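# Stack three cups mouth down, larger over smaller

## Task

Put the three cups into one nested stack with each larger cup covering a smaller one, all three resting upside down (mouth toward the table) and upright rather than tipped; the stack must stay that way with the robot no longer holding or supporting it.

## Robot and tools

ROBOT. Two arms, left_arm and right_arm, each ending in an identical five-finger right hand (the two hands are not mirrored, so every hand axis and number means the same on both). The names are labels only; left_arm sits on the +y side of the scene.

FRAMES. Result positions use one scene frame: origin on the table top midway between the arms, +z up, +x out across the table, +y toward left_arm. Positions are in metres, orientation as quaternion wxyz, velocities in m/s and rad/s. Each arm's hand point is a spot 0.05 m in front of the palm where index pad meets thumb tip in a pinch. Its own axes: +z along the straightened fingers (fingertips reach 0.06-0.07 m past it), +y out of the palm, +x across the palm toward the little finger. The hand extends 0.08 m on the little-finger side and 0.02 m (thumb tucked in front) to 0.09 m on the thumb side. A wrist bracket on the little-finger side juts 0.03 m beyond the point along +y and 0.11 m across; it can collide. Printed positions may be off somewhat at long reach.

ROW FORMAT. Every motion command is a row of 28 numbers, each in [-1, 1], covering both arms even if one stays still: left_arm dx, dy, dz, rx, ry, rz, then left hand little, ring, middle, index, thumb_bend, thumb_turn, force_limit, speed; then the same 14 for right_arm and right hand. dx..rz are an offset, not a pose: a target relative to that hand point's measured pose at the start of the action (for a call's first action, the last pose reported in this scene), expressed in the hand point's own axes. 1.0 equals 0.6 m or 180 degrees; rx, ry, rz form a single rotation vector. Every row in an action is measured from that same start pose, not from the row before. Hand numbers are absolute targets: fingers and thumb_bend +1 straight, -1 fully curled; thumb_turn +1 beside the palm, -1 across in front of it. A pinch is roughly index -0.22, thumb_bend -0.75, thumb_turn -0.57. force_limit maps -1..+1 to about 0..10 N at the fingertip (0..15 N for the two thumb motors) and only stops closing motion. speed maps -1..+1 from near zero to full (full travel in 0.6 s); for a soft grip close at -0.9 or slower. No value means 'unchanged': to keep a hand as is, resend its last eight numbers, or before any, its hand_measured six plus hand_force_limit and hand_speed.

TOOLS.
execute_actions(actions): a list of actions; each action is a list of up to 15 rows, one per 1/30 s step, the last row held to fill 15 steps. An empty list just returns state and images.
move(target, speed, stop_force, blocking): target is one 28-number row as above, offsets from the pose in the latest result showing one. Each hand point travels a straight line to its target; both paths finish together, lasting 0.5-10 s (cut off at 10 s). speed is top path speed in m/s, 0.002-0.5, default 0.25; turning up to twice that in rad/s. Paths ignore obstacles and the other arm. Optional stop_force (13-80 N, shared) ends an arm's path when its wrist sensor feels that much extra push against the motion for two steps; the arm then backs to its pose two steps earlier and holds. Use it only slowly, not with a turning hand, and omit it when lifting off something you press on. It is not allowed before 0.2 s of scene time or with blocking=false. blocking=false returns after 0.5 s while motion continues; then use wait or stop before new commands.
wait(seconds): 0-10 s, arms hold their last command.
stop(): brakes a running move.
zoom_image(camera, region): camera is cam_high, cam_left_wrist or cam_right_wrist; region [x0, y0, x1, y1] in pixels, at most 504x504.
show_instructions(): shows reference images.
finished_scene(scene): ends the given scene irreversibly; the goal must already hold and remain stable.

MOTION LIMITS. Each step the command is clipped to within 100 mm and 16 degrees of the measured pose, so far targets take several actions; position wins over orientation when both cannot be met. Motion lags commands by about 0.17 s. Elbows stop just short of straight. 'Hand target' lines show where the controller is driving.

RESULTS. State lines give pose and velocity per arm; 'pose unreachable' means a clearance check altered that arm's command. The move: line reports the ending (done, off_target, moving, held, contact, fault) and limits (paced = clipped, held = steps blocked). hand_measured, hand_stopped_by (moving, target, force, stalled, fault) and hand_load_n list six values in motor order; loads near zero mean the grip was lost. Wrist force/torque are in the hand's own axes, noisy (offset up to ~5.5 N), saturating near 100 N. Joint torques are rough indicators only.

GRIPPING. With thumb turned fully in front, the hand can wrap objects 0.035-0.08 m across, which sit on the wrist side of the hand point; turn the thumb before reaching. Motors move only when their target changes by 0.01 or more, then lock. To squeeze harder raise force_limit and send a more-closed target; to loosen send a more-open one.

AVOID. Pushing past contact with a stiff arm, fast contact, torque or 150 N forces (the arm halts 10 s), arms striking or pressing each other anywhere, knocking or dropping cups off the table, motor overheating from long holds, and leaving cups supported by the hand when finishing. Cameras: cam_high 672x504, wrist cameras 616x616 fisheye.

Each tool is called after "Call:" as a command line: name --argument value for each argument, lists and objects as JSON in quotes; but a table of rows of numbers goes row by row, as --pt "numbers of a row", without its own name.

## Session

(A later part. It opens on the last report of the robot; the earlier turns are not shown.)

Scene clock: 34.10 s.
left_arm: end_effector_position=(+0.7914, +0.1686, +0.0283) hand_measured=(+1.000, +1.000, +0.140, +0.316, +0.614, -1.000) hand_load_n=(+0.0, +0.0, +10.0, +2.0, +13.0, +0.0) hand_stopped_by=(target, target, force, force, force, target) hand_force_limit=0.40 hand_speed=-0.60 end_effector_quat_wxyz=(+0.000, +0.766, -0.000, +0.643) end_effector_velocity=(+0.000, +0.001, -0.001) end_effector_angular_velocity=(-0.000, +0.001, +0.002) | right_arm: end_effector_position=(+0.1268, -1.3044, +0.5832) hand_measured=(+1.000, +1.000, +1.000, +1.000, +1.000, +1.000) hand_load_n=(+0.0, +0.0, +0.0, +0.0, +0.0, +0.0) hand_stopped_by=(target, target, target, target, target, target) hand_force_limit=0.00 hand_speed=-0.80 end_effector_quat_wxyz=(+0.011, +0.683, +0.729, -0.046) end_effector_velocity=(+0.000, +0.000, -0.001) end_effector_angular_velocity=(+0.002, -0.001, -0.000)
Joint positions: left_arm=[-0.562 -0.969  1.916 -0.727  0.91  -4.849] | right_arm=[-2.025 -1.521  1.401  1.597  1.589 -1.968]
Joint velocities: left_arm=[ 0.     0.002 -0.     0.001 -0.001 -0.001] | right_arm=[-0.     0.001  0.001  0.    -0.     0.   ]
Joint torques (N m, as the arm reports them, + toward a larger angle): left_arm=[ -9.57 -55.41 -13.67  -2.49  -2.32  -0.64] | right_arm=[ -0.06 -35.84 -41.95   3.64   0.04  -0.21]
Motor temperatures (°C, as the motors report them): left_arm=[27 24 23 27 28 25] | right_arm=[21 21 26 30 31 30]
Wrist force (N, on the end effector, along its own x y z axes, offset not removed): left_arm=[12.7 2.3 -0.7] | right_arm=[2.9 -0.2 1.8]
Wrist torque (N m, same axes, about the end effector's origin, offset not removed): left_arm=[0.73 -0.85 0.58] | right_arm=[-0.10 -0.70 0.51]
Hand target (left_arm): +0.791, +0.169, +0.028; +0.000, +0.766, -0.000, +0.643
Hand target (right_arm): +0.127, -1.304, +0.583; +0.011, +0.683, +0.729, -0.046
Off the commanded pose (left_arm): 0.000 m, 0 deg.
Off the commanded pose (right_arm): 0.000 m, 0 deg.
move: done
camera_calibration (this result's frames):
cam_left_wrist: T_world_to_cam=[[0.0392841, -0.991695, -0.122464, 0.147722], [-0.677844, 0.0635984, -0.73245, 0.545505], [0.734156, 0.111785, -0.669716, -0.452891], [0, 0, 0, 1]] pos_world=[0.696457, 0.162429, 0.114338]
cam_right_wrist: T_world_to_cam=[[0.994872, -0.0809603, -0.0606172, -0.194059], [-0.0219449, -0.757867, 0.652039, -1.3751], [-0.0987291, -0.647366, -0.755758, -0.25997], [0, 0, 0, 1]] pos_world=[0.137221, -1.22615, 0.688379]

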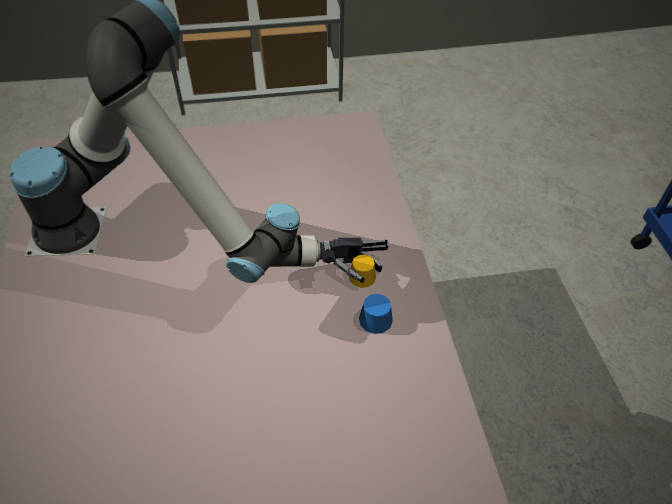

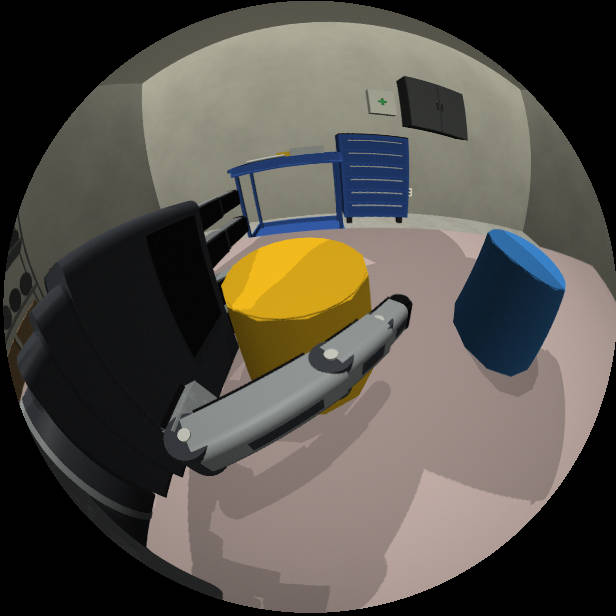

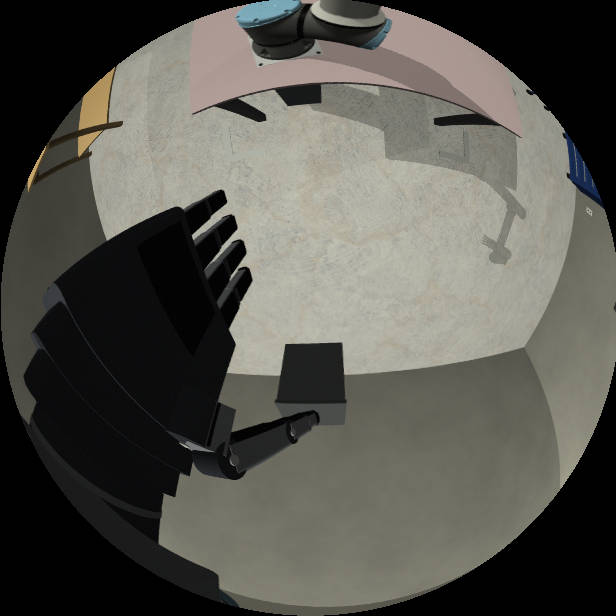

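Call:
move --target '[0,0,0,0,0,0,1,1,1,1,1,-1,0.4,0.3,0,0,0,0,0,0,1,1,1,1,1,1,0,-0.8]'

Call:
move --target '[0.122,-0.004,-0.027,0,0,0,1,1,1,1,1,-1,0.4,0.3,0,0,0,0,0,0,1,1,1,1,1,1,0,-0.8]' --speed 0.2

Call:
move --target '[-0.002,0.247,-0.01,0,0,0,1,1,1,1,1,-1,0.4,0.3,0,0,0,0,0,0,1,1,1,1,1,1,0,-0.8]'

Call:
move --target '[-0.105,0.008,0.037,0,0,0,1,1,1,1,1,-1,0.4,0.3,0,0,0,0,0,0,1,1,1,1,1,1,0,-0.8]' --speed 0.07 --stop_force 15

Scene clock: 40.53 s.
left_arm: end_effector_position=(+0.7913, +0.1686, +0.0281) hand_measured=(+1.000, +1.000, +1.000, +1.000, +1.000, -1.000) hand_load_n=(+0.0, +0.0, +0.0, +0.0, +0.0, +0.0) hand_stopped_by=(target, target, target, target, target, target) hand_force_limit=0.40 hand_speed=0.30 end_effector_quat_wxyz=(+0.000, +0.766, -0.000, +0.643) end_effector_velocity=(+0.001, -0.001, +0.001) end_effector_angular_velocity=(-0.002, -0.003, -0.000) | right_arm: end_effector_position=(+0.1268, -1.3044, +0.5832) hand_measured=(+1.000, +1.000, +1.000, +1.000, +1.000, +1.000) hand_load_n=(+0.0, +0.0, +0.0, +0.0, +0.0, +0.0) hand_stopped_by=(target, target, target, target, target, target) hand_force_limit=0.00 hand_speed=-0.80 end_effector_quat_wxyz=(+0.011, +0.683, +0.729, -0.046) end_effector_velocity=(-0.000, -0.001, -0.000) end_effector_angular_velocity=(-0.000, +0.000, -0.000)
Joint positions: left_arm=[-0.562 -0.968  1.916 -0.727  0.91  -4.849] | right_arm=[-2.025 -1.521  1.401  1.597  1.589 -1.968]
Joint velocities: left_arm=[ 0.    -0.    -0.001 -0.002  0.    -0.   ] | right_arm=[-0.     0.001 -0.    -0.001  0.    -0.   ]
Joint torques (N m, as the arm reports them, + toward a larger angle): left_arm=[  1.68 -90.75 -33.36  -3.1   -2.02  -1.52] | right_arm=[ -0.67 -36.69 -41.31   3.74   0.02  -0.22]
Motor temperatures (°C, as the motors report them): left_arm=[27 24 23 27 28 25] | right_arm=[21 21 26 30 31 30]
Wrist force (N, on the end effector, along its own x y z axes, offset not removed): left_arm=[1.8 -1.1 2.2] | right_arm=[2.9 -1.2 3.0]
Wrist torque (N m, same axes, about the end effector's origin, offset not removed): left_arm=[0.23 -0.60 0.13] | right_arm=[-0.42 -0.68 0.35]
Hand target (left_arm): +0.791, +0.169, +0.028; +0.000, +0.766, -0.000, +0.643
Hand target (right_arm): +0.127, -1.304, +0.583; +0.011, +0.683, +0.729, -0.046
Off the commanded pose (left_arm): 0.000 m, 0 deg.
Off the commanded pose (right_arm): 0.000 m, 0 deg.
move: done
camera_calibration (this result's frames):
cam_left_wrist: T_world_to_cam=[[0.0392342, -0.991658, -0.122778, 0.147816], [-0.678008, 0.063839, -0.732277, 0.54541], [0.734007, 0.111975, -0.669848, -0.452856], [0, 0, 0, 1]] pos_world=[0.696392, 0.162473, 0.114195]
cam_right_wrist: T_world_to_cam=[[0.994872, -0.0809602, -0.0606173, -0.194059], [-0.0219448, -0.757868, 0.652039, -1.3751], [-0.0987291, -0.647366, -0.755758, -0.25997], [0, 0, 0, 1]] pos_world=[0.137221, -1.22615, 0.688379]

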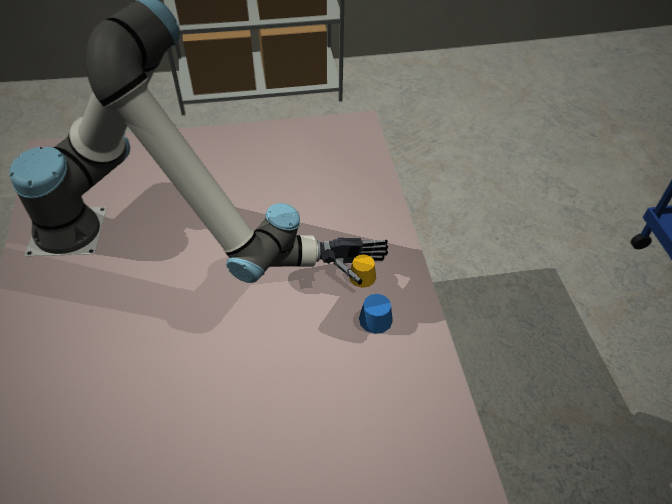

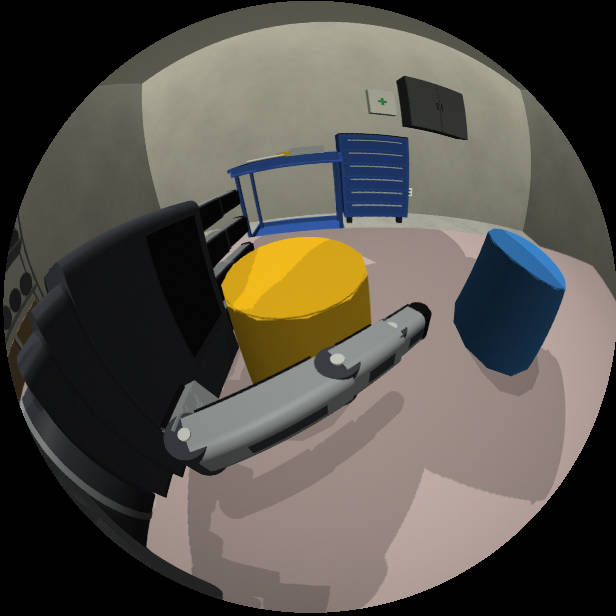

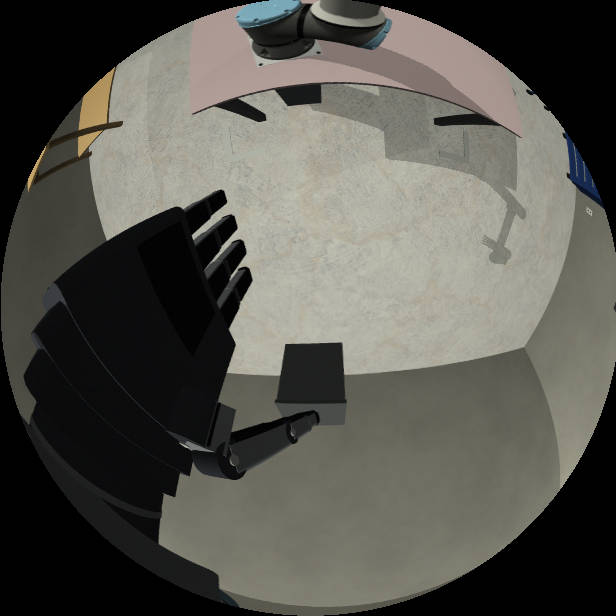

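Scene clock: 41.40 s.
left_arm: end_effector_position=(+0.7879, +0.1712, +0.1028) hand_measured=(+1.000, +1.000, +1.000, +1.000, +1.000, -1.000) hand_load_n=(+0.0, +0.0, +0.0, +0.0, +0.0, +0.0) hand_stopped_by=(target, target, target, target, target, target) hand_force_limit=0.40 hand_speed=0.30 end_effector_quat_wxyz=(+0.000, +0.766, -0.000, +0.643) end_effector_velocity=(-0.000, -0.000, +0.001) end_effector_angular_velocity=(-0.001, +0.001, -0.001) | right_arm: end_effector_position=(+0.1268, -1.3044, +0.5832) hand_measured=(+1.000, +1.000, +1.000, +1.000, +1.000, +1.000) hand_load_n=(+0.0, +0.0, +0.0, +0.0, +0.0, +0.0) hand_stopped_by=(target, target, target, target, target, target) hand_force_limit=0.00 hand_speed=-0.80 end_effector_quat_wxyz=(+0.011, +0.683, +0.729, -0.046) end_effector_velocity=(+0.000, +0.000, -0.000) end_effector_angular_velocity=(-0.000, +0.000, -0.002)
Joint positions: left_arm=[-0.562 -1.074  1.907 -0.613  0.91  -4.849] | right_arm=[-2.025 -1.521  1.401  1.597  1.589 -1.968]
Joint velocities: left_arm=[-0.    -0.001 -0.     0.002  0.    -0.001] | right_arm=[ 0.    -0.     0.001 -0.     0.     0.002]
Joint torques (N m, as the arm reports them, + toward a larger angle): left_arm=[-11.15 -83.84 -35.87   0.68  -2.26  -3.23] | right_arm=[  0.23 -35.4  -41.3    3.76   0.06  -0.25]
Motor temperatures (°C, as the motors report them): left_arm=[27 24 23 27 28 25] | right_arm=[21 21 26 30 31 30]
Wrist force (N, on the end effector, along its own x y z axes, offset not removed): left_arm=[2.2 3.8 2.7] | right_arm=[-0.9 0.9 3.3]
Wrist torque (N m, same axes, about the end effector's origin, offset not removed): left_arm=[1.04 -0.47 0.36] | right_arm=[-0.18 -0.08 0.26]
Hand target (left_arm): +0.788, +0.171, +0.103; +0.000, +0.766, -0.000, +0.643
Hand target (right_arm): +0.127, -1.304, +0.583; +0.011, +0.683, +0.729, -0.046
Off the commanded pose (left_arm): 0.000 m, 0 deg.
Off the commanded pose (right_arm): 0.000 m, 0 deg.
move: done
camera_calibration (this result's frames):
cam_left_wrist: T_world_to_cam=[[0.0392927, -0.991645, -0.122864, 0.159618], [-0.678016, 0.0638621, -0.732267, 0.597604], [0.733996, 0.112077, -0.669842, -0.400603], [0, 0, 0, 1]] pos_world=[0.692955, 0.165019, 0.188876]
cam_right_wrist: T_world_to_cam=[[0.994872, -0.0809603, -0.0606171, -0.194059], [-0.021945, -0.757867, 0.652039, -1.3751], [-0.0987291, -0.647366, -0.755758, -0.25997], [0, 0, 0, 1]] pos_world=[0.137221, -1.22615, 0.688379]

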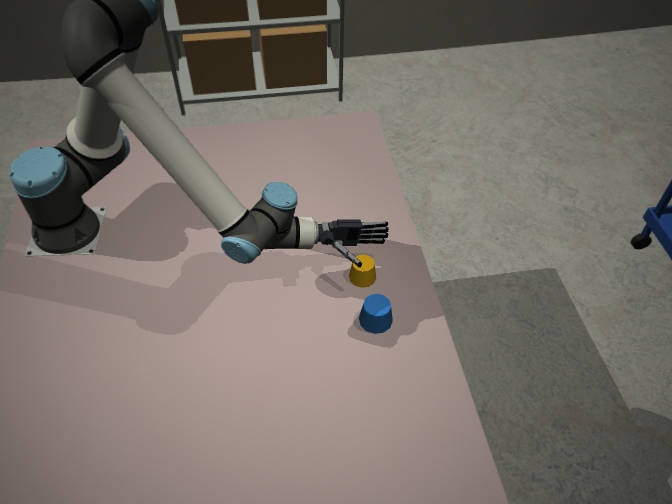

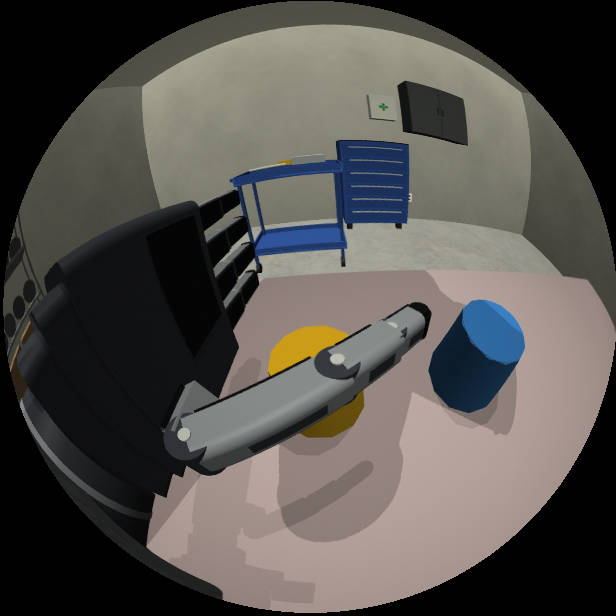

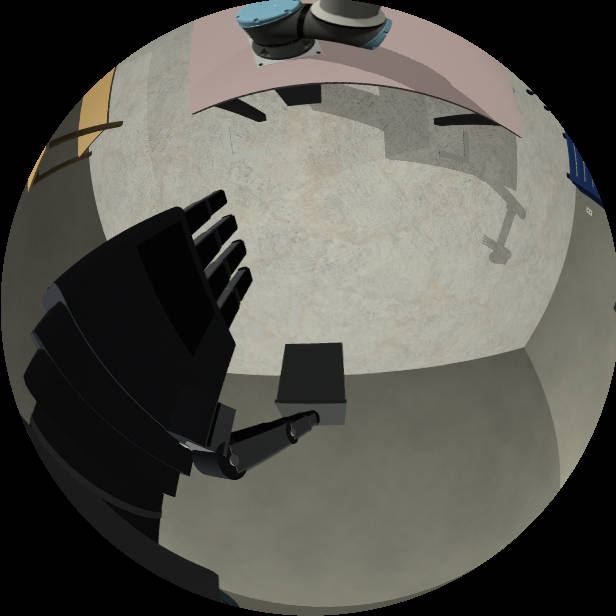

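Scene clock: 42.50 s.
left_arm: end_effector_position=(+0.7819, +0.0232, +0.1029) hand_measured=(+1.000, +1.000, +1.000, +1.000, +1.000, -1.000) hand_load_n=(+0.0, +0.0, +0.0, +0.0, +0.0, +0.0) hand_stopped_by=(target, target, target, target, target, target) hand_force_limit=0.40 hand_speed=0.30 end_effector_quat_wxyz=(+0.000, +0.766, -0.000, +0.643) end_effector_velocity=(+0.000, -0.001, +0.001) end_effector_angular_velocity=(-0.003, -0.000, +0.000) | right_arm: end_effector_position=(+0.1268, -1.3044, +0.5832) hand_measured=(+1.000, +1.000, +1.000, +1.000, +1.000, +1.000) hand_load_n=(+0.0, +0.0, +0.0, +0.0, +0.0, +0.0) hand_stopped_by=(target, target, target, target, target, target) hand_force_limit=0.00 hand_speed=-0.80 end_effector_quat_wxyz=(+0.011, +0.683, +0.729, -0.046) end_effector_velocity=(+0.001, +0.001, +0.001) end_effector_angular_velocity=(+0.000, -0.000, +0.001)
Joint positions: left_arm=[-0.725 -0.987  1.753 -0.511  0.751 -4.901] | right_arm=[-2.025 -1.521  1.401  1.597  1.589 -1.968]
Joint velocities: left_arm=[-0.001 -0.    -0.002  0.002 -0.001 -0.003] | right_arm=[ 0.001 -0.001 -0.     0.001 -0.     0.   ]
Joint torques (N m, as the arm reports them, + toward a larger angle): left_arm=[-10.84 -69.46 -38.     1.33  -2.68  -3.  ] | right_arm=[ -0.57 -36.73 -41.59   3.68  -0.1   -0.33]
Motor temperatures (°C, as the motors report them): left_arm=[27 24 23 27 28 25] | right_arm=[21 21 26 30 31 30]
Wrist force (N, on the end effector, along its own x y z axes, offset not removed): left_arm=[2.0 3.2 2.0] | right_arm=[4.5 -1.4 1.1]
Wrist torque (N m, same axes, about the end effector's origin, offset not removed): left_arm=[0.88 -0.48 0.15] | right_arm=[-0.34 -0.83 0.52]
Hand target (left_arm): +0.782, +0.023, +0.103; +0.000, +0.766, -0.001, +0.643
Hand target (right_arm): +0.127, -1.304, +0.583; +0.011, +0.683, +0.729, -0.046
Off the commanded pose (left_arm): 0.000 m, 0 deg.
Off the commanded pose (right_arm): 0.000 m, 0 deg.
move: done
camera_calibration (this result's frames):
cam_left_wrist: T_world_to_cam=[[0.0393453, -0.991608, -0.12315, 0.013112], [-0.677851, 0.0640627, -0.732403, 0.602953], [0.734146, 0.112294, -0.669642, -0.379753], [0, 0, 0, 1]] pos_world=[0.686991, 0.0170192, 0.188921]
cam_right_wrist: T_world_to_cam=[[0.994872, -0.0809602, -0.0606172, -0.194059], [-0.0219448, -0.757867, 0.652039, -1.3751], [-0.098729, -0.647366, -0.755758, -0.25997], [0, 0, 0, 1]] pos_world=[0.137221, -1.22615, 0.688379]

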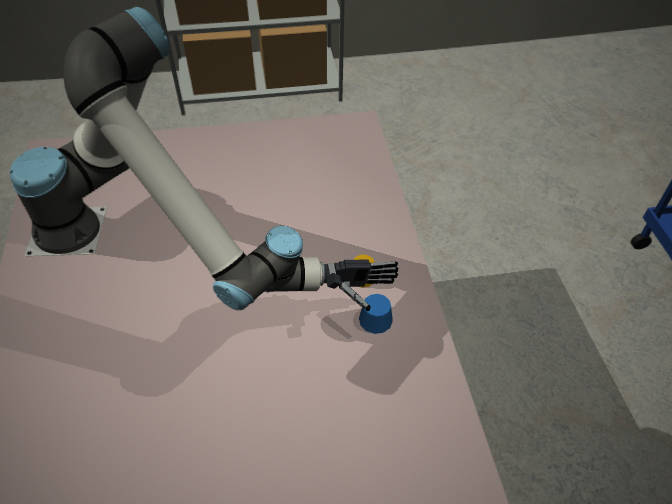

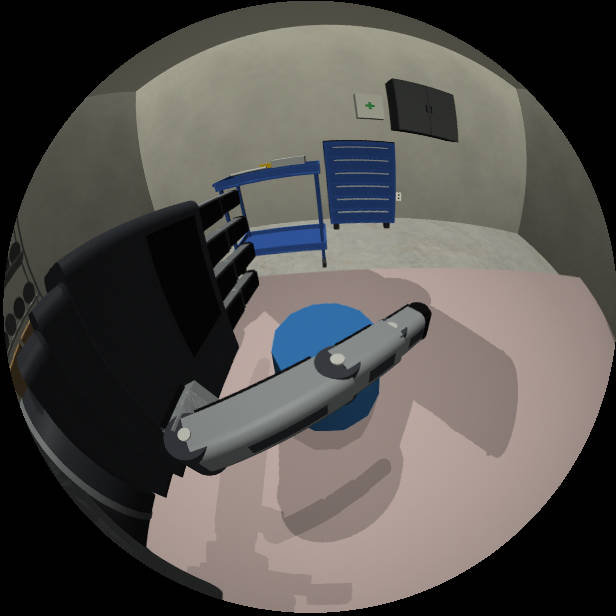

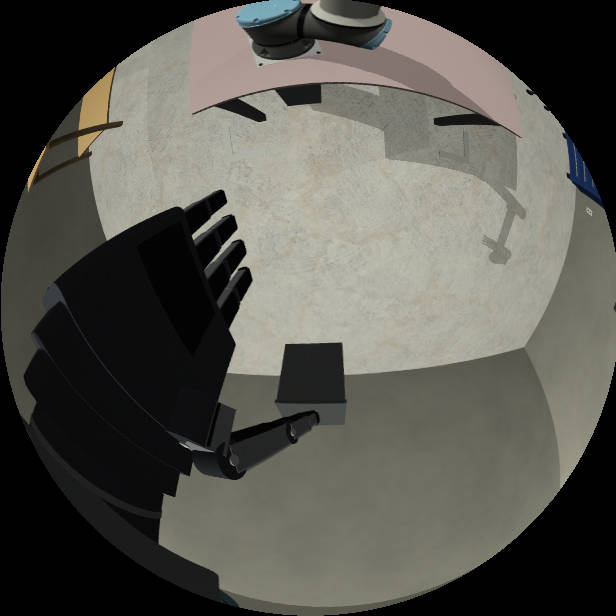

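Scene clock: 43.83 s.
left_arm: end_effector_position=(+0.7930, +0.0184, +0.0371) hand_measured=(+1.000, +1.000, +1.000, +1.000, +1.000, -1.000) hand_load_n=(+0.0, +0.0, +0.0, +0.0, +0.0, +0.0) hand_stopped_by=(target, target, target, target, target, target) hand_force_limit=0.40 hand_speed=0.30 end_effector_quat_wxyz=(+0.000, +0.766, -0.000, +0.643) end_effector_velocity=(+0.000, +0.000, -0.002) end_effector_angular_velocity=(-0.001, -0.001, +0.002) | right_arm: end_effector_position=(+0.1268, -1.3044, +0.5832) hand_measured=(+1.000, +1.000, +1.000, +1.000, +1.000, +1.000) hand_load_n=(+0.0, +0.0, +0.0, +0.0, +0.0, +0.0) hand_stopped_by=(target, target, target, target, target, target) hand_force_limit=0.00 hand_speed=-0.80 end_effector_quat_wxyz=(+0.011, +0.683, +0.729, -0.046) end_effector_velocity=(+0.001, +0.001, -0.000) end_effector_angular_velocity=(+0.000, +0.000, +0.002)
Joint positions: left_arm=[-0.719 -0.894  1.742 -0.595  0.757 -4.898] | right_arm=[-2.025 -1.521  1.401  1.597  1.589 -1.968]
Joint velocities: left_arm=[ 0.     0.002  0.    -0.004 -0.001 -0.   ] | right_arm=[ 0.001 -0.001  0.002 -0.     0.    -0.001]
Joint torques (N m, as the arm reports them, + toward a larger angle): left_arm=[  8.78 -73.4  -36.84  -3.23   1.5    3.23] | right_arm=[  0.16 -36.05 -41.47   3.8    0.01  -0.28]
Motor temperatures (°C, as the motors report them): left_arm=[27 24 23 27 28 25] | right_arm=[21 21 26 30 31 30]
Wrist force (N, on the end effector, along its own x y z axes, offset not removed): left_arm=[2.4 6.8 0.0] | right_arm=[2.8 -1.5 4.3]
Wrist torque (N m, same axes, about the end effector's origin, offset not removed): left_arm=[1.53 -0.54 0.29] | right_arm=[-0.56 -0.70 0.39]
Hand target (left_arm): +0.793, +0.018, +0.037; +0.000, +0.766, -0.000, +0.643
Hand target (right_arm): +0.127, -1.304, +0.583; +0.011, +0.683, +0.729, -0.046
Off the commanded pose (left_arm): 0.000 m, 0 deg.
Off the commanded pose (right_arm): 0.000 m, 0 deg.
move: done
camera_calibration (this result's frames):
cam_left_wrist: T_world_to_cam=[[0.0393455, -0.99161, -0.123129, -0.000250502], [-0.677856, 0.0640461, -0.7324, 0.562665], [0.734141, 0.11228, -0.669649, -0.431359], [0, 0, 0, 1]] pos_world=[0.698093, 0.0121481, 0.123206]
cam_right_wrist: T_world_to_cam=[[0.994872, -0.0809603, -0.0606172, -0.194059], [-0.021945, -0.757867, 0.652039, -1.3751], [-0.0987291, -0.647366, -0.755758, -0.25997], [0, 0, 0, 1]] pos_world=[0.137221, -1.22615, 0.688379]

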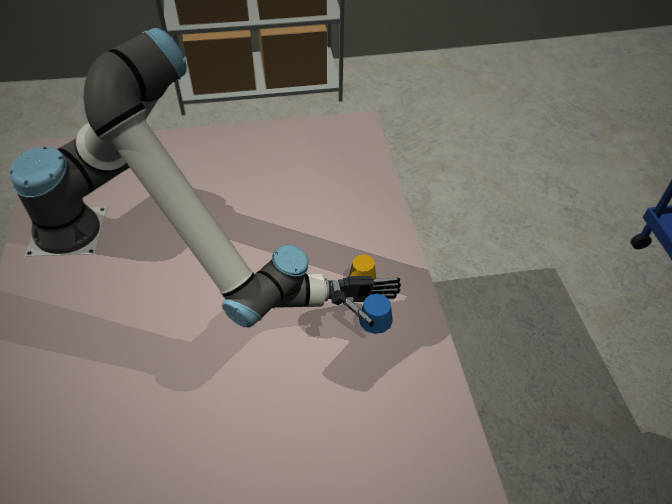

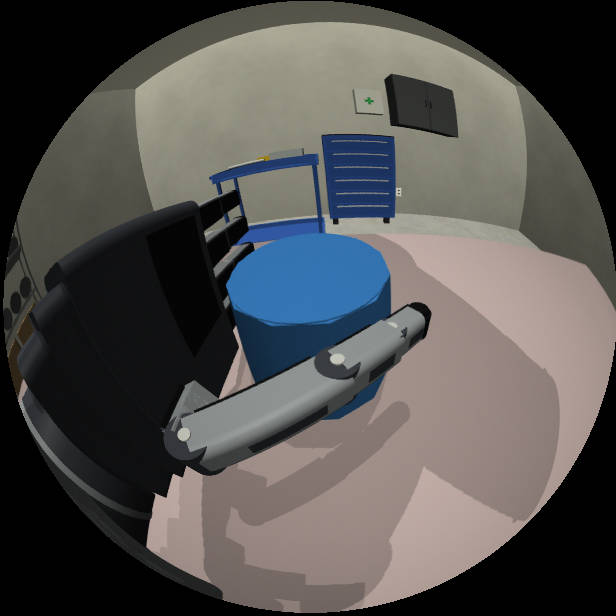

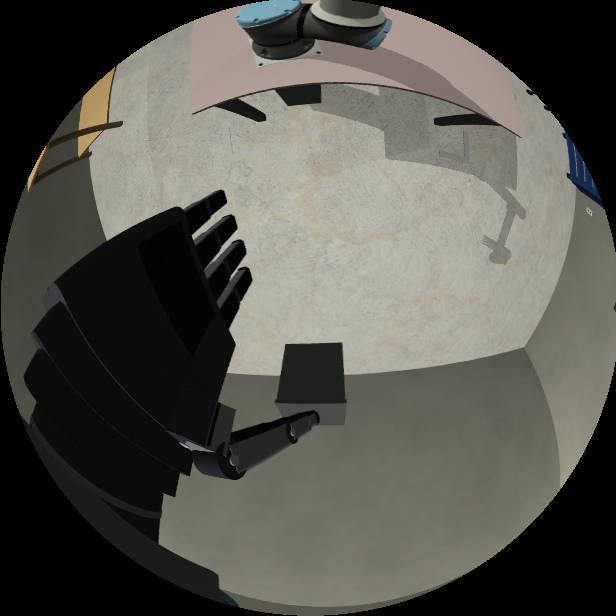

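Call:
move --target '[-0.004,0.002,0.001,0,0,0,1,1,-1,-1,0.8,-1,0.5,-0.6,0,0,0,0,0,0,1,1,1,1,1,1,0,-0.8]'

Scene clock: 46.57 s.
left_arm: end_effector_position=(+0.7932, +0.0171, +0.0347) hand_measured=(+1.000, +1.000, +0.338, +0.494, +0.816, -1.000) hand_load_n=(+0.0, +0.0, +8.0, +5.5, +17.0, +0.0) hand_stopped_by=(target, target, force, force, force, target) hand_force_limit=0.50 hand_speed=-0.60 end_effector_quat_wxyz=(+0.000, +0.766, -0.000, +0.643) end_effector_velocity=(+0.000, -0.001, +0.001) end_effector_angular_velocity=(-0.001, -0.001, -0.000) | right_arm: end_effector_position=(+0.1268, -1.3044, +0.5832) hand_measured=(+1.000, +1.000, +1.000, +1.000, +1.000, +1.000) hand_load_n=(+0.0, +0.0, +0.0, +0.0, +0.0, +0.0) hand_stopped_by=(target, target, target, target, target, target) hand_force_limit=0.00 hand_speed=-0.80 end_effector_quat_wxyz=(+0.011, +0.683, +0.729, -0.046) end_effector_velocity=(+0.000, +0.000, +0.001) end_effector_angular_velocity=(-0.002, +0.000, +0.000)
Joint positions: left_arm=[-0.72  -0.89   1.741 -0.597  0.757 -4.899] | right_arm=[-2.025 -1.521  1.401  1.597  1.589 -1.968]
Joint velocities: left_arm=[-0.001 -0.    -0.001  0.    -0.001  0.   ] | right_arm=[ 0.    -0.001  0.    -0.    -0.     0.   ]
Joint torques (N m, as the arm reports them, + toward a larger angle): left_arm=[-13.3  -74.23 -32.64  -2.02  -1.55  -3.38] | right_arm=[ -0.08 -35.94 -41.6    3.7   -0.11  -0.21]
Motor temperatures (°C, as the motors report them): left_arm=[27 24 23 27 28 25] | right_arm=[21 21 26 30 31 30]
Wrist force (N, on the end effector, along its own x y z axes, offset not removed): left_arm=[1.3 0.9 -0.4] | right_arm=[2.8 -1.4 3.6]
Wrist torque (N m, same axes, about the end effector's origin, offset not removed): left_arm=[0.77 -0.12 -0.01] | right_arm=[-0.44 -0.64 0.43]
Hand target (left_arm): +0.793, +0.017, +0.035; +0.000, +0.766, -0.000, +0.643
Hand target (right_arm): +0.127, -1.304, +0.583; +0.011, +0.683, +0.729, -0.046
Off the commanded pose (left_arm): 0.000 m, 0 deg.
Off the commanded pose (right_arm): 0.000 m, 0 deg.
move: done
camera_calibration (this result's frames):
cam_left_wrist: T_world_to_cam=[[0.0393571, -0.991613, -0.123105, -0.00177196], [-0.677837, 0.0640235, -0.73242, 0.561062], [0.734158, 0.112271, -0.669632, -0.43302], [0, 0, 0, 1]] pos_world=[0.698283, 0.0109373, 0.12075]
cam_right_wrist: T_world_to_cam=[[0.994872, -0.0809602, -0.0606173, -0.194059], [-0.0219448, -0.757867, 0.652039, -1.3751], [-0.0987291, -0.647366, -0.755758, -0.25997], [0, 0, 0, 1]] pos_world=[0.137221, -1.22615, 0.688379]

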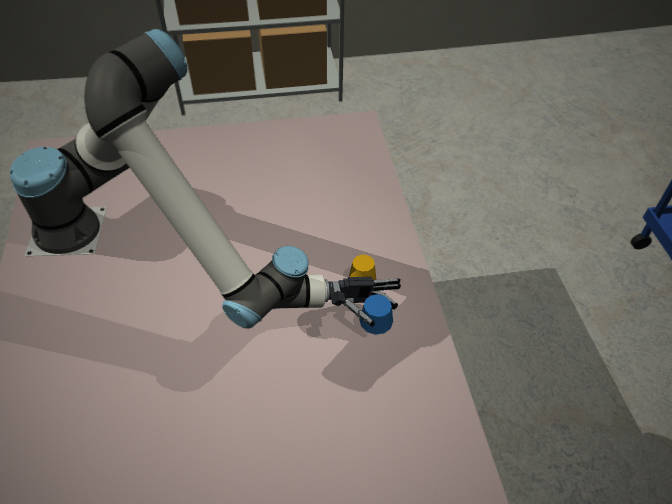

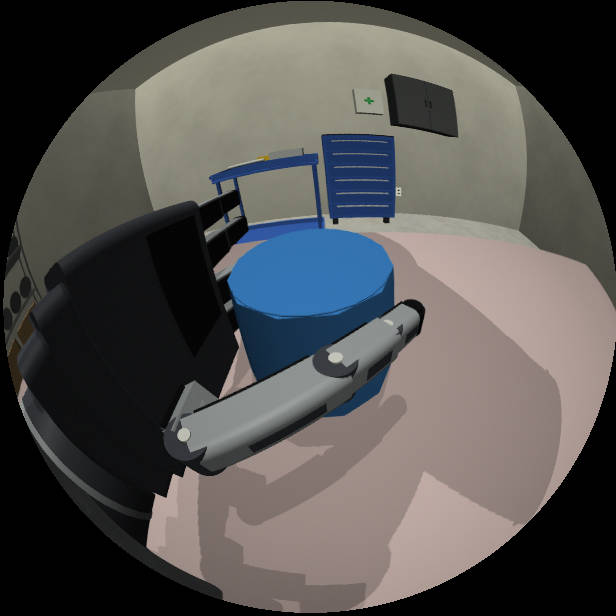

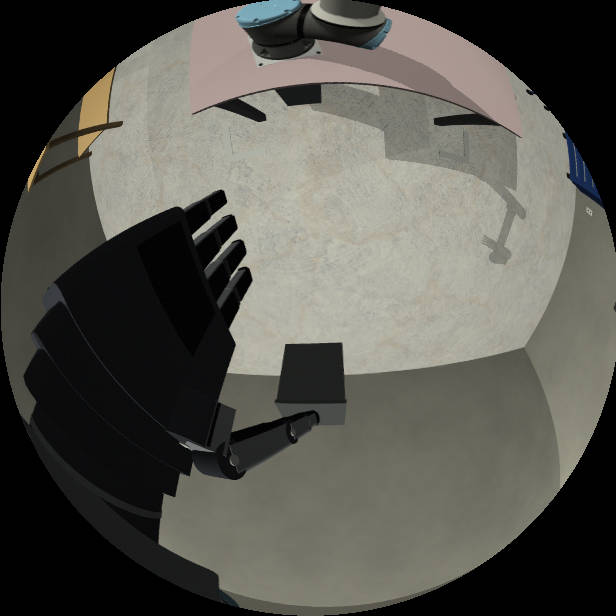

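Call:
move --target '[0.131,0,-0.023,0,0,0,1,1,-1,-1,0.8,-1,0.5,-0.6,0,0,0,0,0,0,1,1,1,1,1,1,0,-0.8]' --speed 0.12

Call:
move --target '[-0.003,-0.267,-0.015,0,0,0,1,1,-1,-1,0.8,-1,0.5,-0.6,0,0,0,0,0,0,1,1,1,1,1,1,0,-0.8]' --speed 0.18

Call:
zoom_image --camera "cam_high" --region '[310, 200, 450, 340]'

Scene clock: 50.47 s.
left_arm: end_effector_position=(+0.7930, +0.0173, +0.1143) hand_measured=(+1.000, +1.000, +0.338, +0.494, +0.816, -1.000) hand_load_n=(+0.0, +0.0, +8.0, +5.0, +16.5, +0.0) hand_stopped_by=(target, target, force, force, force, target) hand_force_limit=0.50 hand_speed=-0.60 end_effector_quat_wxyz=(+0.000, +0.766, -0.001, +0.643) end_effector_velocity=(-0.001, +0.001, -0.001) end_effector_angular_velocity=(+0.000, +0.002, +0.001) | right_arm: end_effector_position=(+0.1268, -1.3044, +0.5832) hand_measured=(+1.000, +1.000, +1.000, +1.000, +1.000, +1.000) hand_load_n=(+0.0, +0.0, +0.0, +0.0, +0.0, +0.0) hand_stopped_by=(target, target, target, target, target, target) hand_force_limit=0.00 hand_speed=-0.80 end_effector_quat_wxyz=(+0.011, +0.683, +0.729, -0.046) end_effector_velocity=(+0.001, +0.000, +0.000) end_effector_angular_velocity=(+0.001, -0.000, +0.001)
Joint positions: left_arm=[-0.72  -0.984  1.721 -0.483  0.756 -4.899] | right_arm=[-2.025 -1.521  1.401  1.597  1.589 -1.968]
Joint velocities: left_arm=[ 0.     0.     0.001  0.001  0.    -0.002] | right_arm=[ 0.001  0.    -0.     0.001  0.    -0.   ]
Joint torques (N m, as the arm reports them, + toward a larger angle): left_arm=[-12.15 -92.9  -38.96   1.6   -2.61  -3.12] | right_arm=[  0.52 -36.06 -41.81   3.84   0.24  -0.43]
Motor temperatures (°C, as the motors report them): left_arm=[27 24 23 27 28 25] | right_arm=[21 21 26 30 31 30]
Wrist force (N, on the end effector, along its own x y z axes, offset not removed): left_arm=[-4.2 3.0 2.6] | right_arm=[2.5 4.1 2.1]
Wrist torque (N m, same axes, about the end effector's origin, offset not removed): left_arm=[0.99 0.28 -0.24] | right_arm=[0.36 -0.61 0.52]
Hand target (left_arm): +0.793, +0.017, +0.114; +0.000, +0.766, -0.000, +0.643
Hand target (right_arm): +0.127, -1.304, +0.583; +0.011, +0.683, +0.729, -0.046
Off the commanded pose (left_arm): 0.000 m, 0 deg.
Off the commanded pose (right_arm): 0.000 m, 0 deg.
move: done
camera_calibration (this result's frames):
cam_left_wrist: T_world_to_cam=[[0.0393539, -0.991597, -0.123235, 0.00816967], [-0.677842, 0.0641213, -0.732406, 0.619261], [0.734153, 0.112357, -0.669623, -0.379586], [0, 0, 0, 1]] pos_world=[0.698115, 0.0110424, 0.200378]
cam_right_wrist: T_world_to_cam=[[0.994872, -0.0809603, -0.0606171, -0.194059], [-0.021945, -0.757867, 0.652039, -1.3751], [-0.098729, -0.647366, -0.755758, -0.25997], [0, 0, 0, 1]] pos_world=[0.137221, -1.22615, 0.688379]

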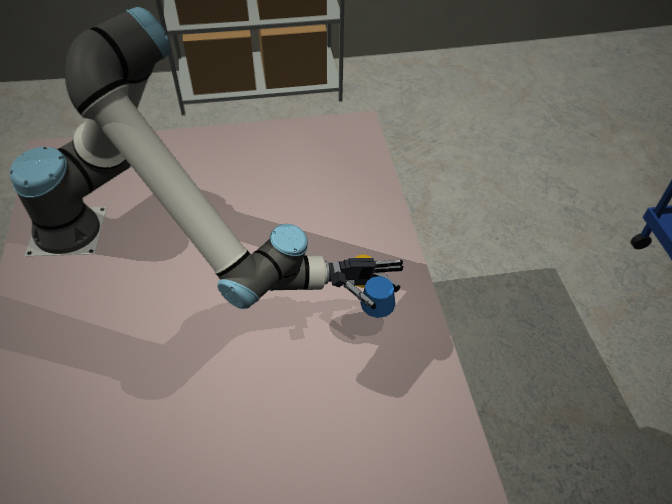

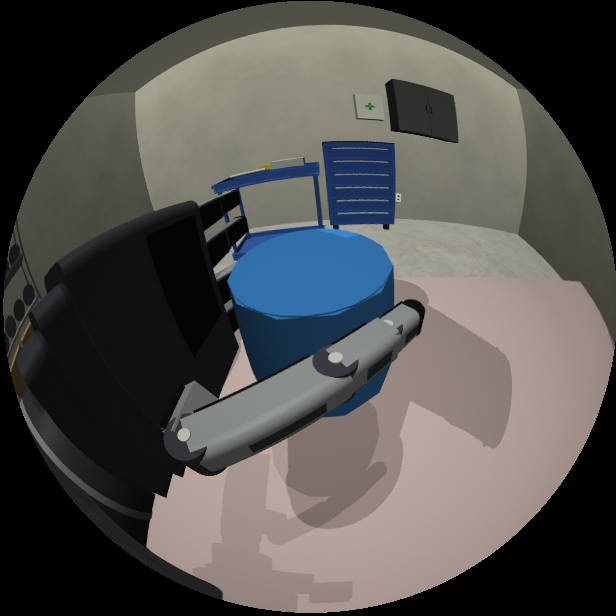

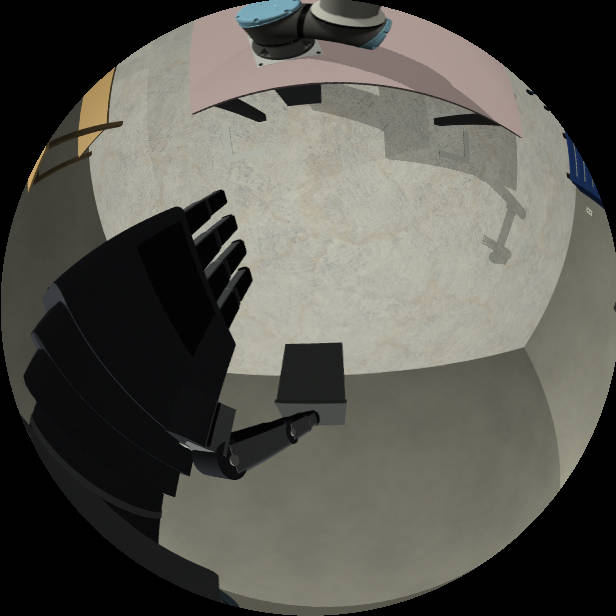

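Scene clock: 51.80 s.
left_arm: end_effector_position=(+0.7837, +0.1772, +0.1139) hand_measured=(+1.000, +1.000, +0.338, +0.494, +0.816, -1.000) hand_load_n=(+0.0, +0.0, +8.0, +5.0, +16.5, +0.0) hand_stopped_by=(target, target, force, force, force, target) hand_force_limit=0.50 hand_speed=-0.60 end_effector_quat_wxyz=(+0.000, +0.766, -0.000, +0.643) end_effector_velocity=(+0.000, +0.000, +0.001) end_effector_angular_velocity=(-0.002, -0.002, -0.002) | right_arm: end_effector_position=(+0.1268, -1.3044, +0.5832) hand_measured=(+1.000, +1.000, +1.000, +1.000, +1.000, +1.000) hand_load_n=(+0.0, +0.0, +0.0, +0.0, +0.0, +0.0) hand_stopped_by=(target, target, target, target, target, target) hand_force_limit=0.00 hand_speed=-0.80 end_effector_quat_wxyz=(+0.011, +0.683, +0.729, -0.046) end_effector_velocity=(+0.001, +0.000, +0.000) end_effector_angular_velocity=(-0.001, +0.000, +0.002)
Joint positions: left_arm=[-0.559 -1.095  1.916 -0.601  0.913 -4.848] | right_arm=[-2.025 -1.521  1.401  1.597  1.589 -1.968]
Joint velocities: left_arm=[ 0.001 -0.002  0.001 -0.002  0.003  0.   ] | right_arm=[ 0.001 -0.001 -0.     0.     0.    -0.001]
Joint torques (N m, as the arm reports them, + toward a larger angle): left_arm=[ 13.63 -85.02 -18.6   -3.33   1.27   3.32] | right_arm=[  1.18 -36.55 -41.52   3.69   0.06  -0.3 ]
Motor temperatures (°C, as the motors report them): left_arm=[27 24 23 27 28 25] | right_arm=[21 21 26 30 31 30]
Wrist force (N, on the end effector, along its own x y z axes, offset not removed): left_arm=[3.1 2.7 1.9] | right_arm=[2.5 1.4 2.9]
Wrist torque (N m, same axes, about the end effector's origin, offset not removed): left_arm=[0.96 -0.70 0.20] | right_arm=[-0.01 -0.62 0.38]
Hand target (left_arm): +0.784, +0.177, +0.114; +0.000, +0.766, -0.000, +0.643
Hand target (right_arm): +0.127, -1.304, +0.583; +0.011, +0.683, +0.729, -0.046
Off the commanded pose (left_arm): 0.001 m, 0 deg.
Off the commanded pose (right_arm): 0.000 m, 0 deg.
move: done
camera_calibration (this result's frames):
cam_left_wrist: T_world_to_cam=[[0.0393166, -0.991633, -0.122957, 0.16711], [-0.677995, 0.0639176, -0.732283, 0.602466], [0.734015, 0.112155, -0.669809, -0.390836], [0, 0, 0, 1]] pos_world=[0.688777, 0.171037, 0.199938]
cam_right_wrist: T_world_to_cam=[[0.994872, -0.0809603, -0.0606173, -0.194059], [-0.0219449, -0.757867, 0.652039, -1.3751], [-0.0987292, -0.647366, -0.755758, -0.25997], [0, 0, 0, 1]] pos_world=[0.137221, -1.22615, 0.688379]

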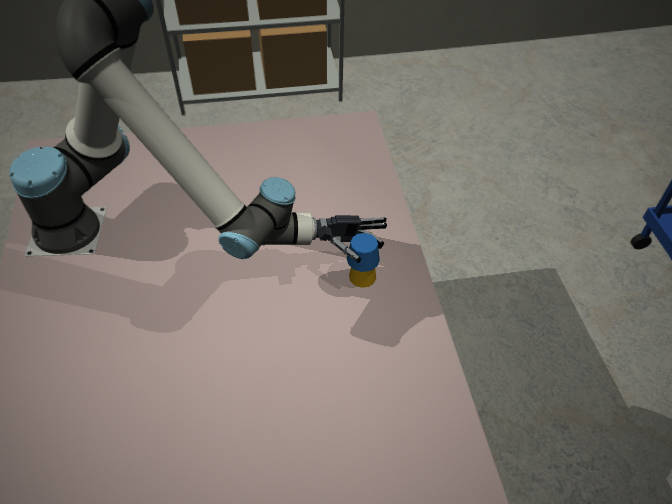

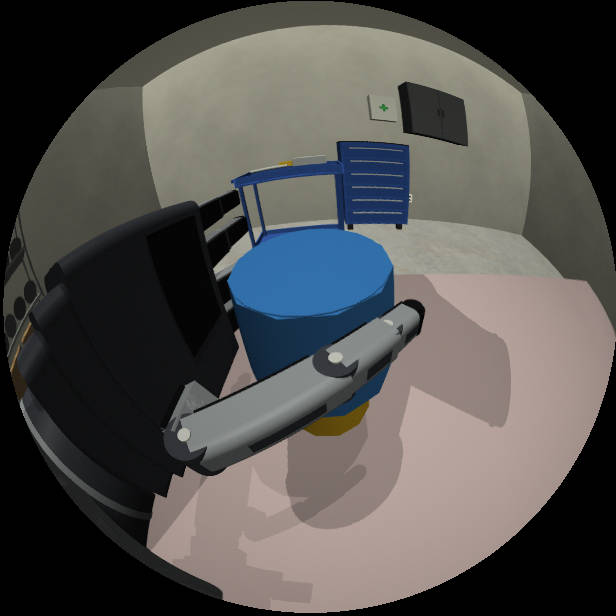

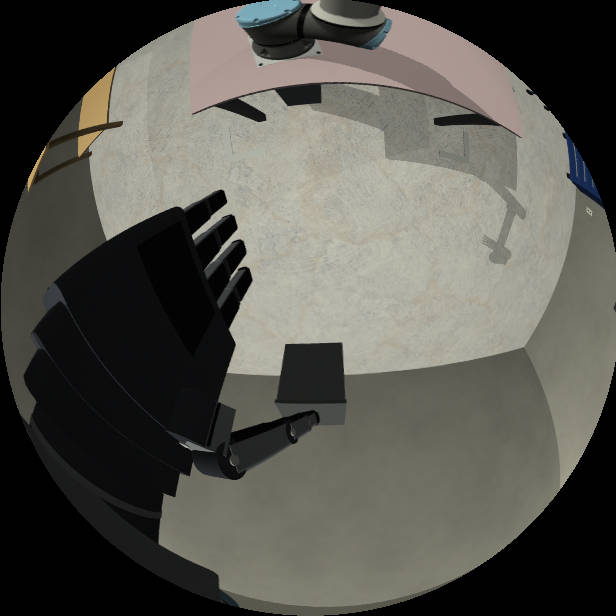

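Region (310, 200, 450, 340) of cam_high's 672x504 image, scaled by 3.600, with more detail than that image has.

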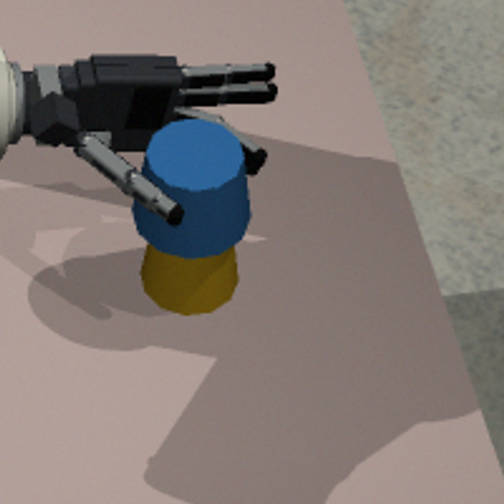

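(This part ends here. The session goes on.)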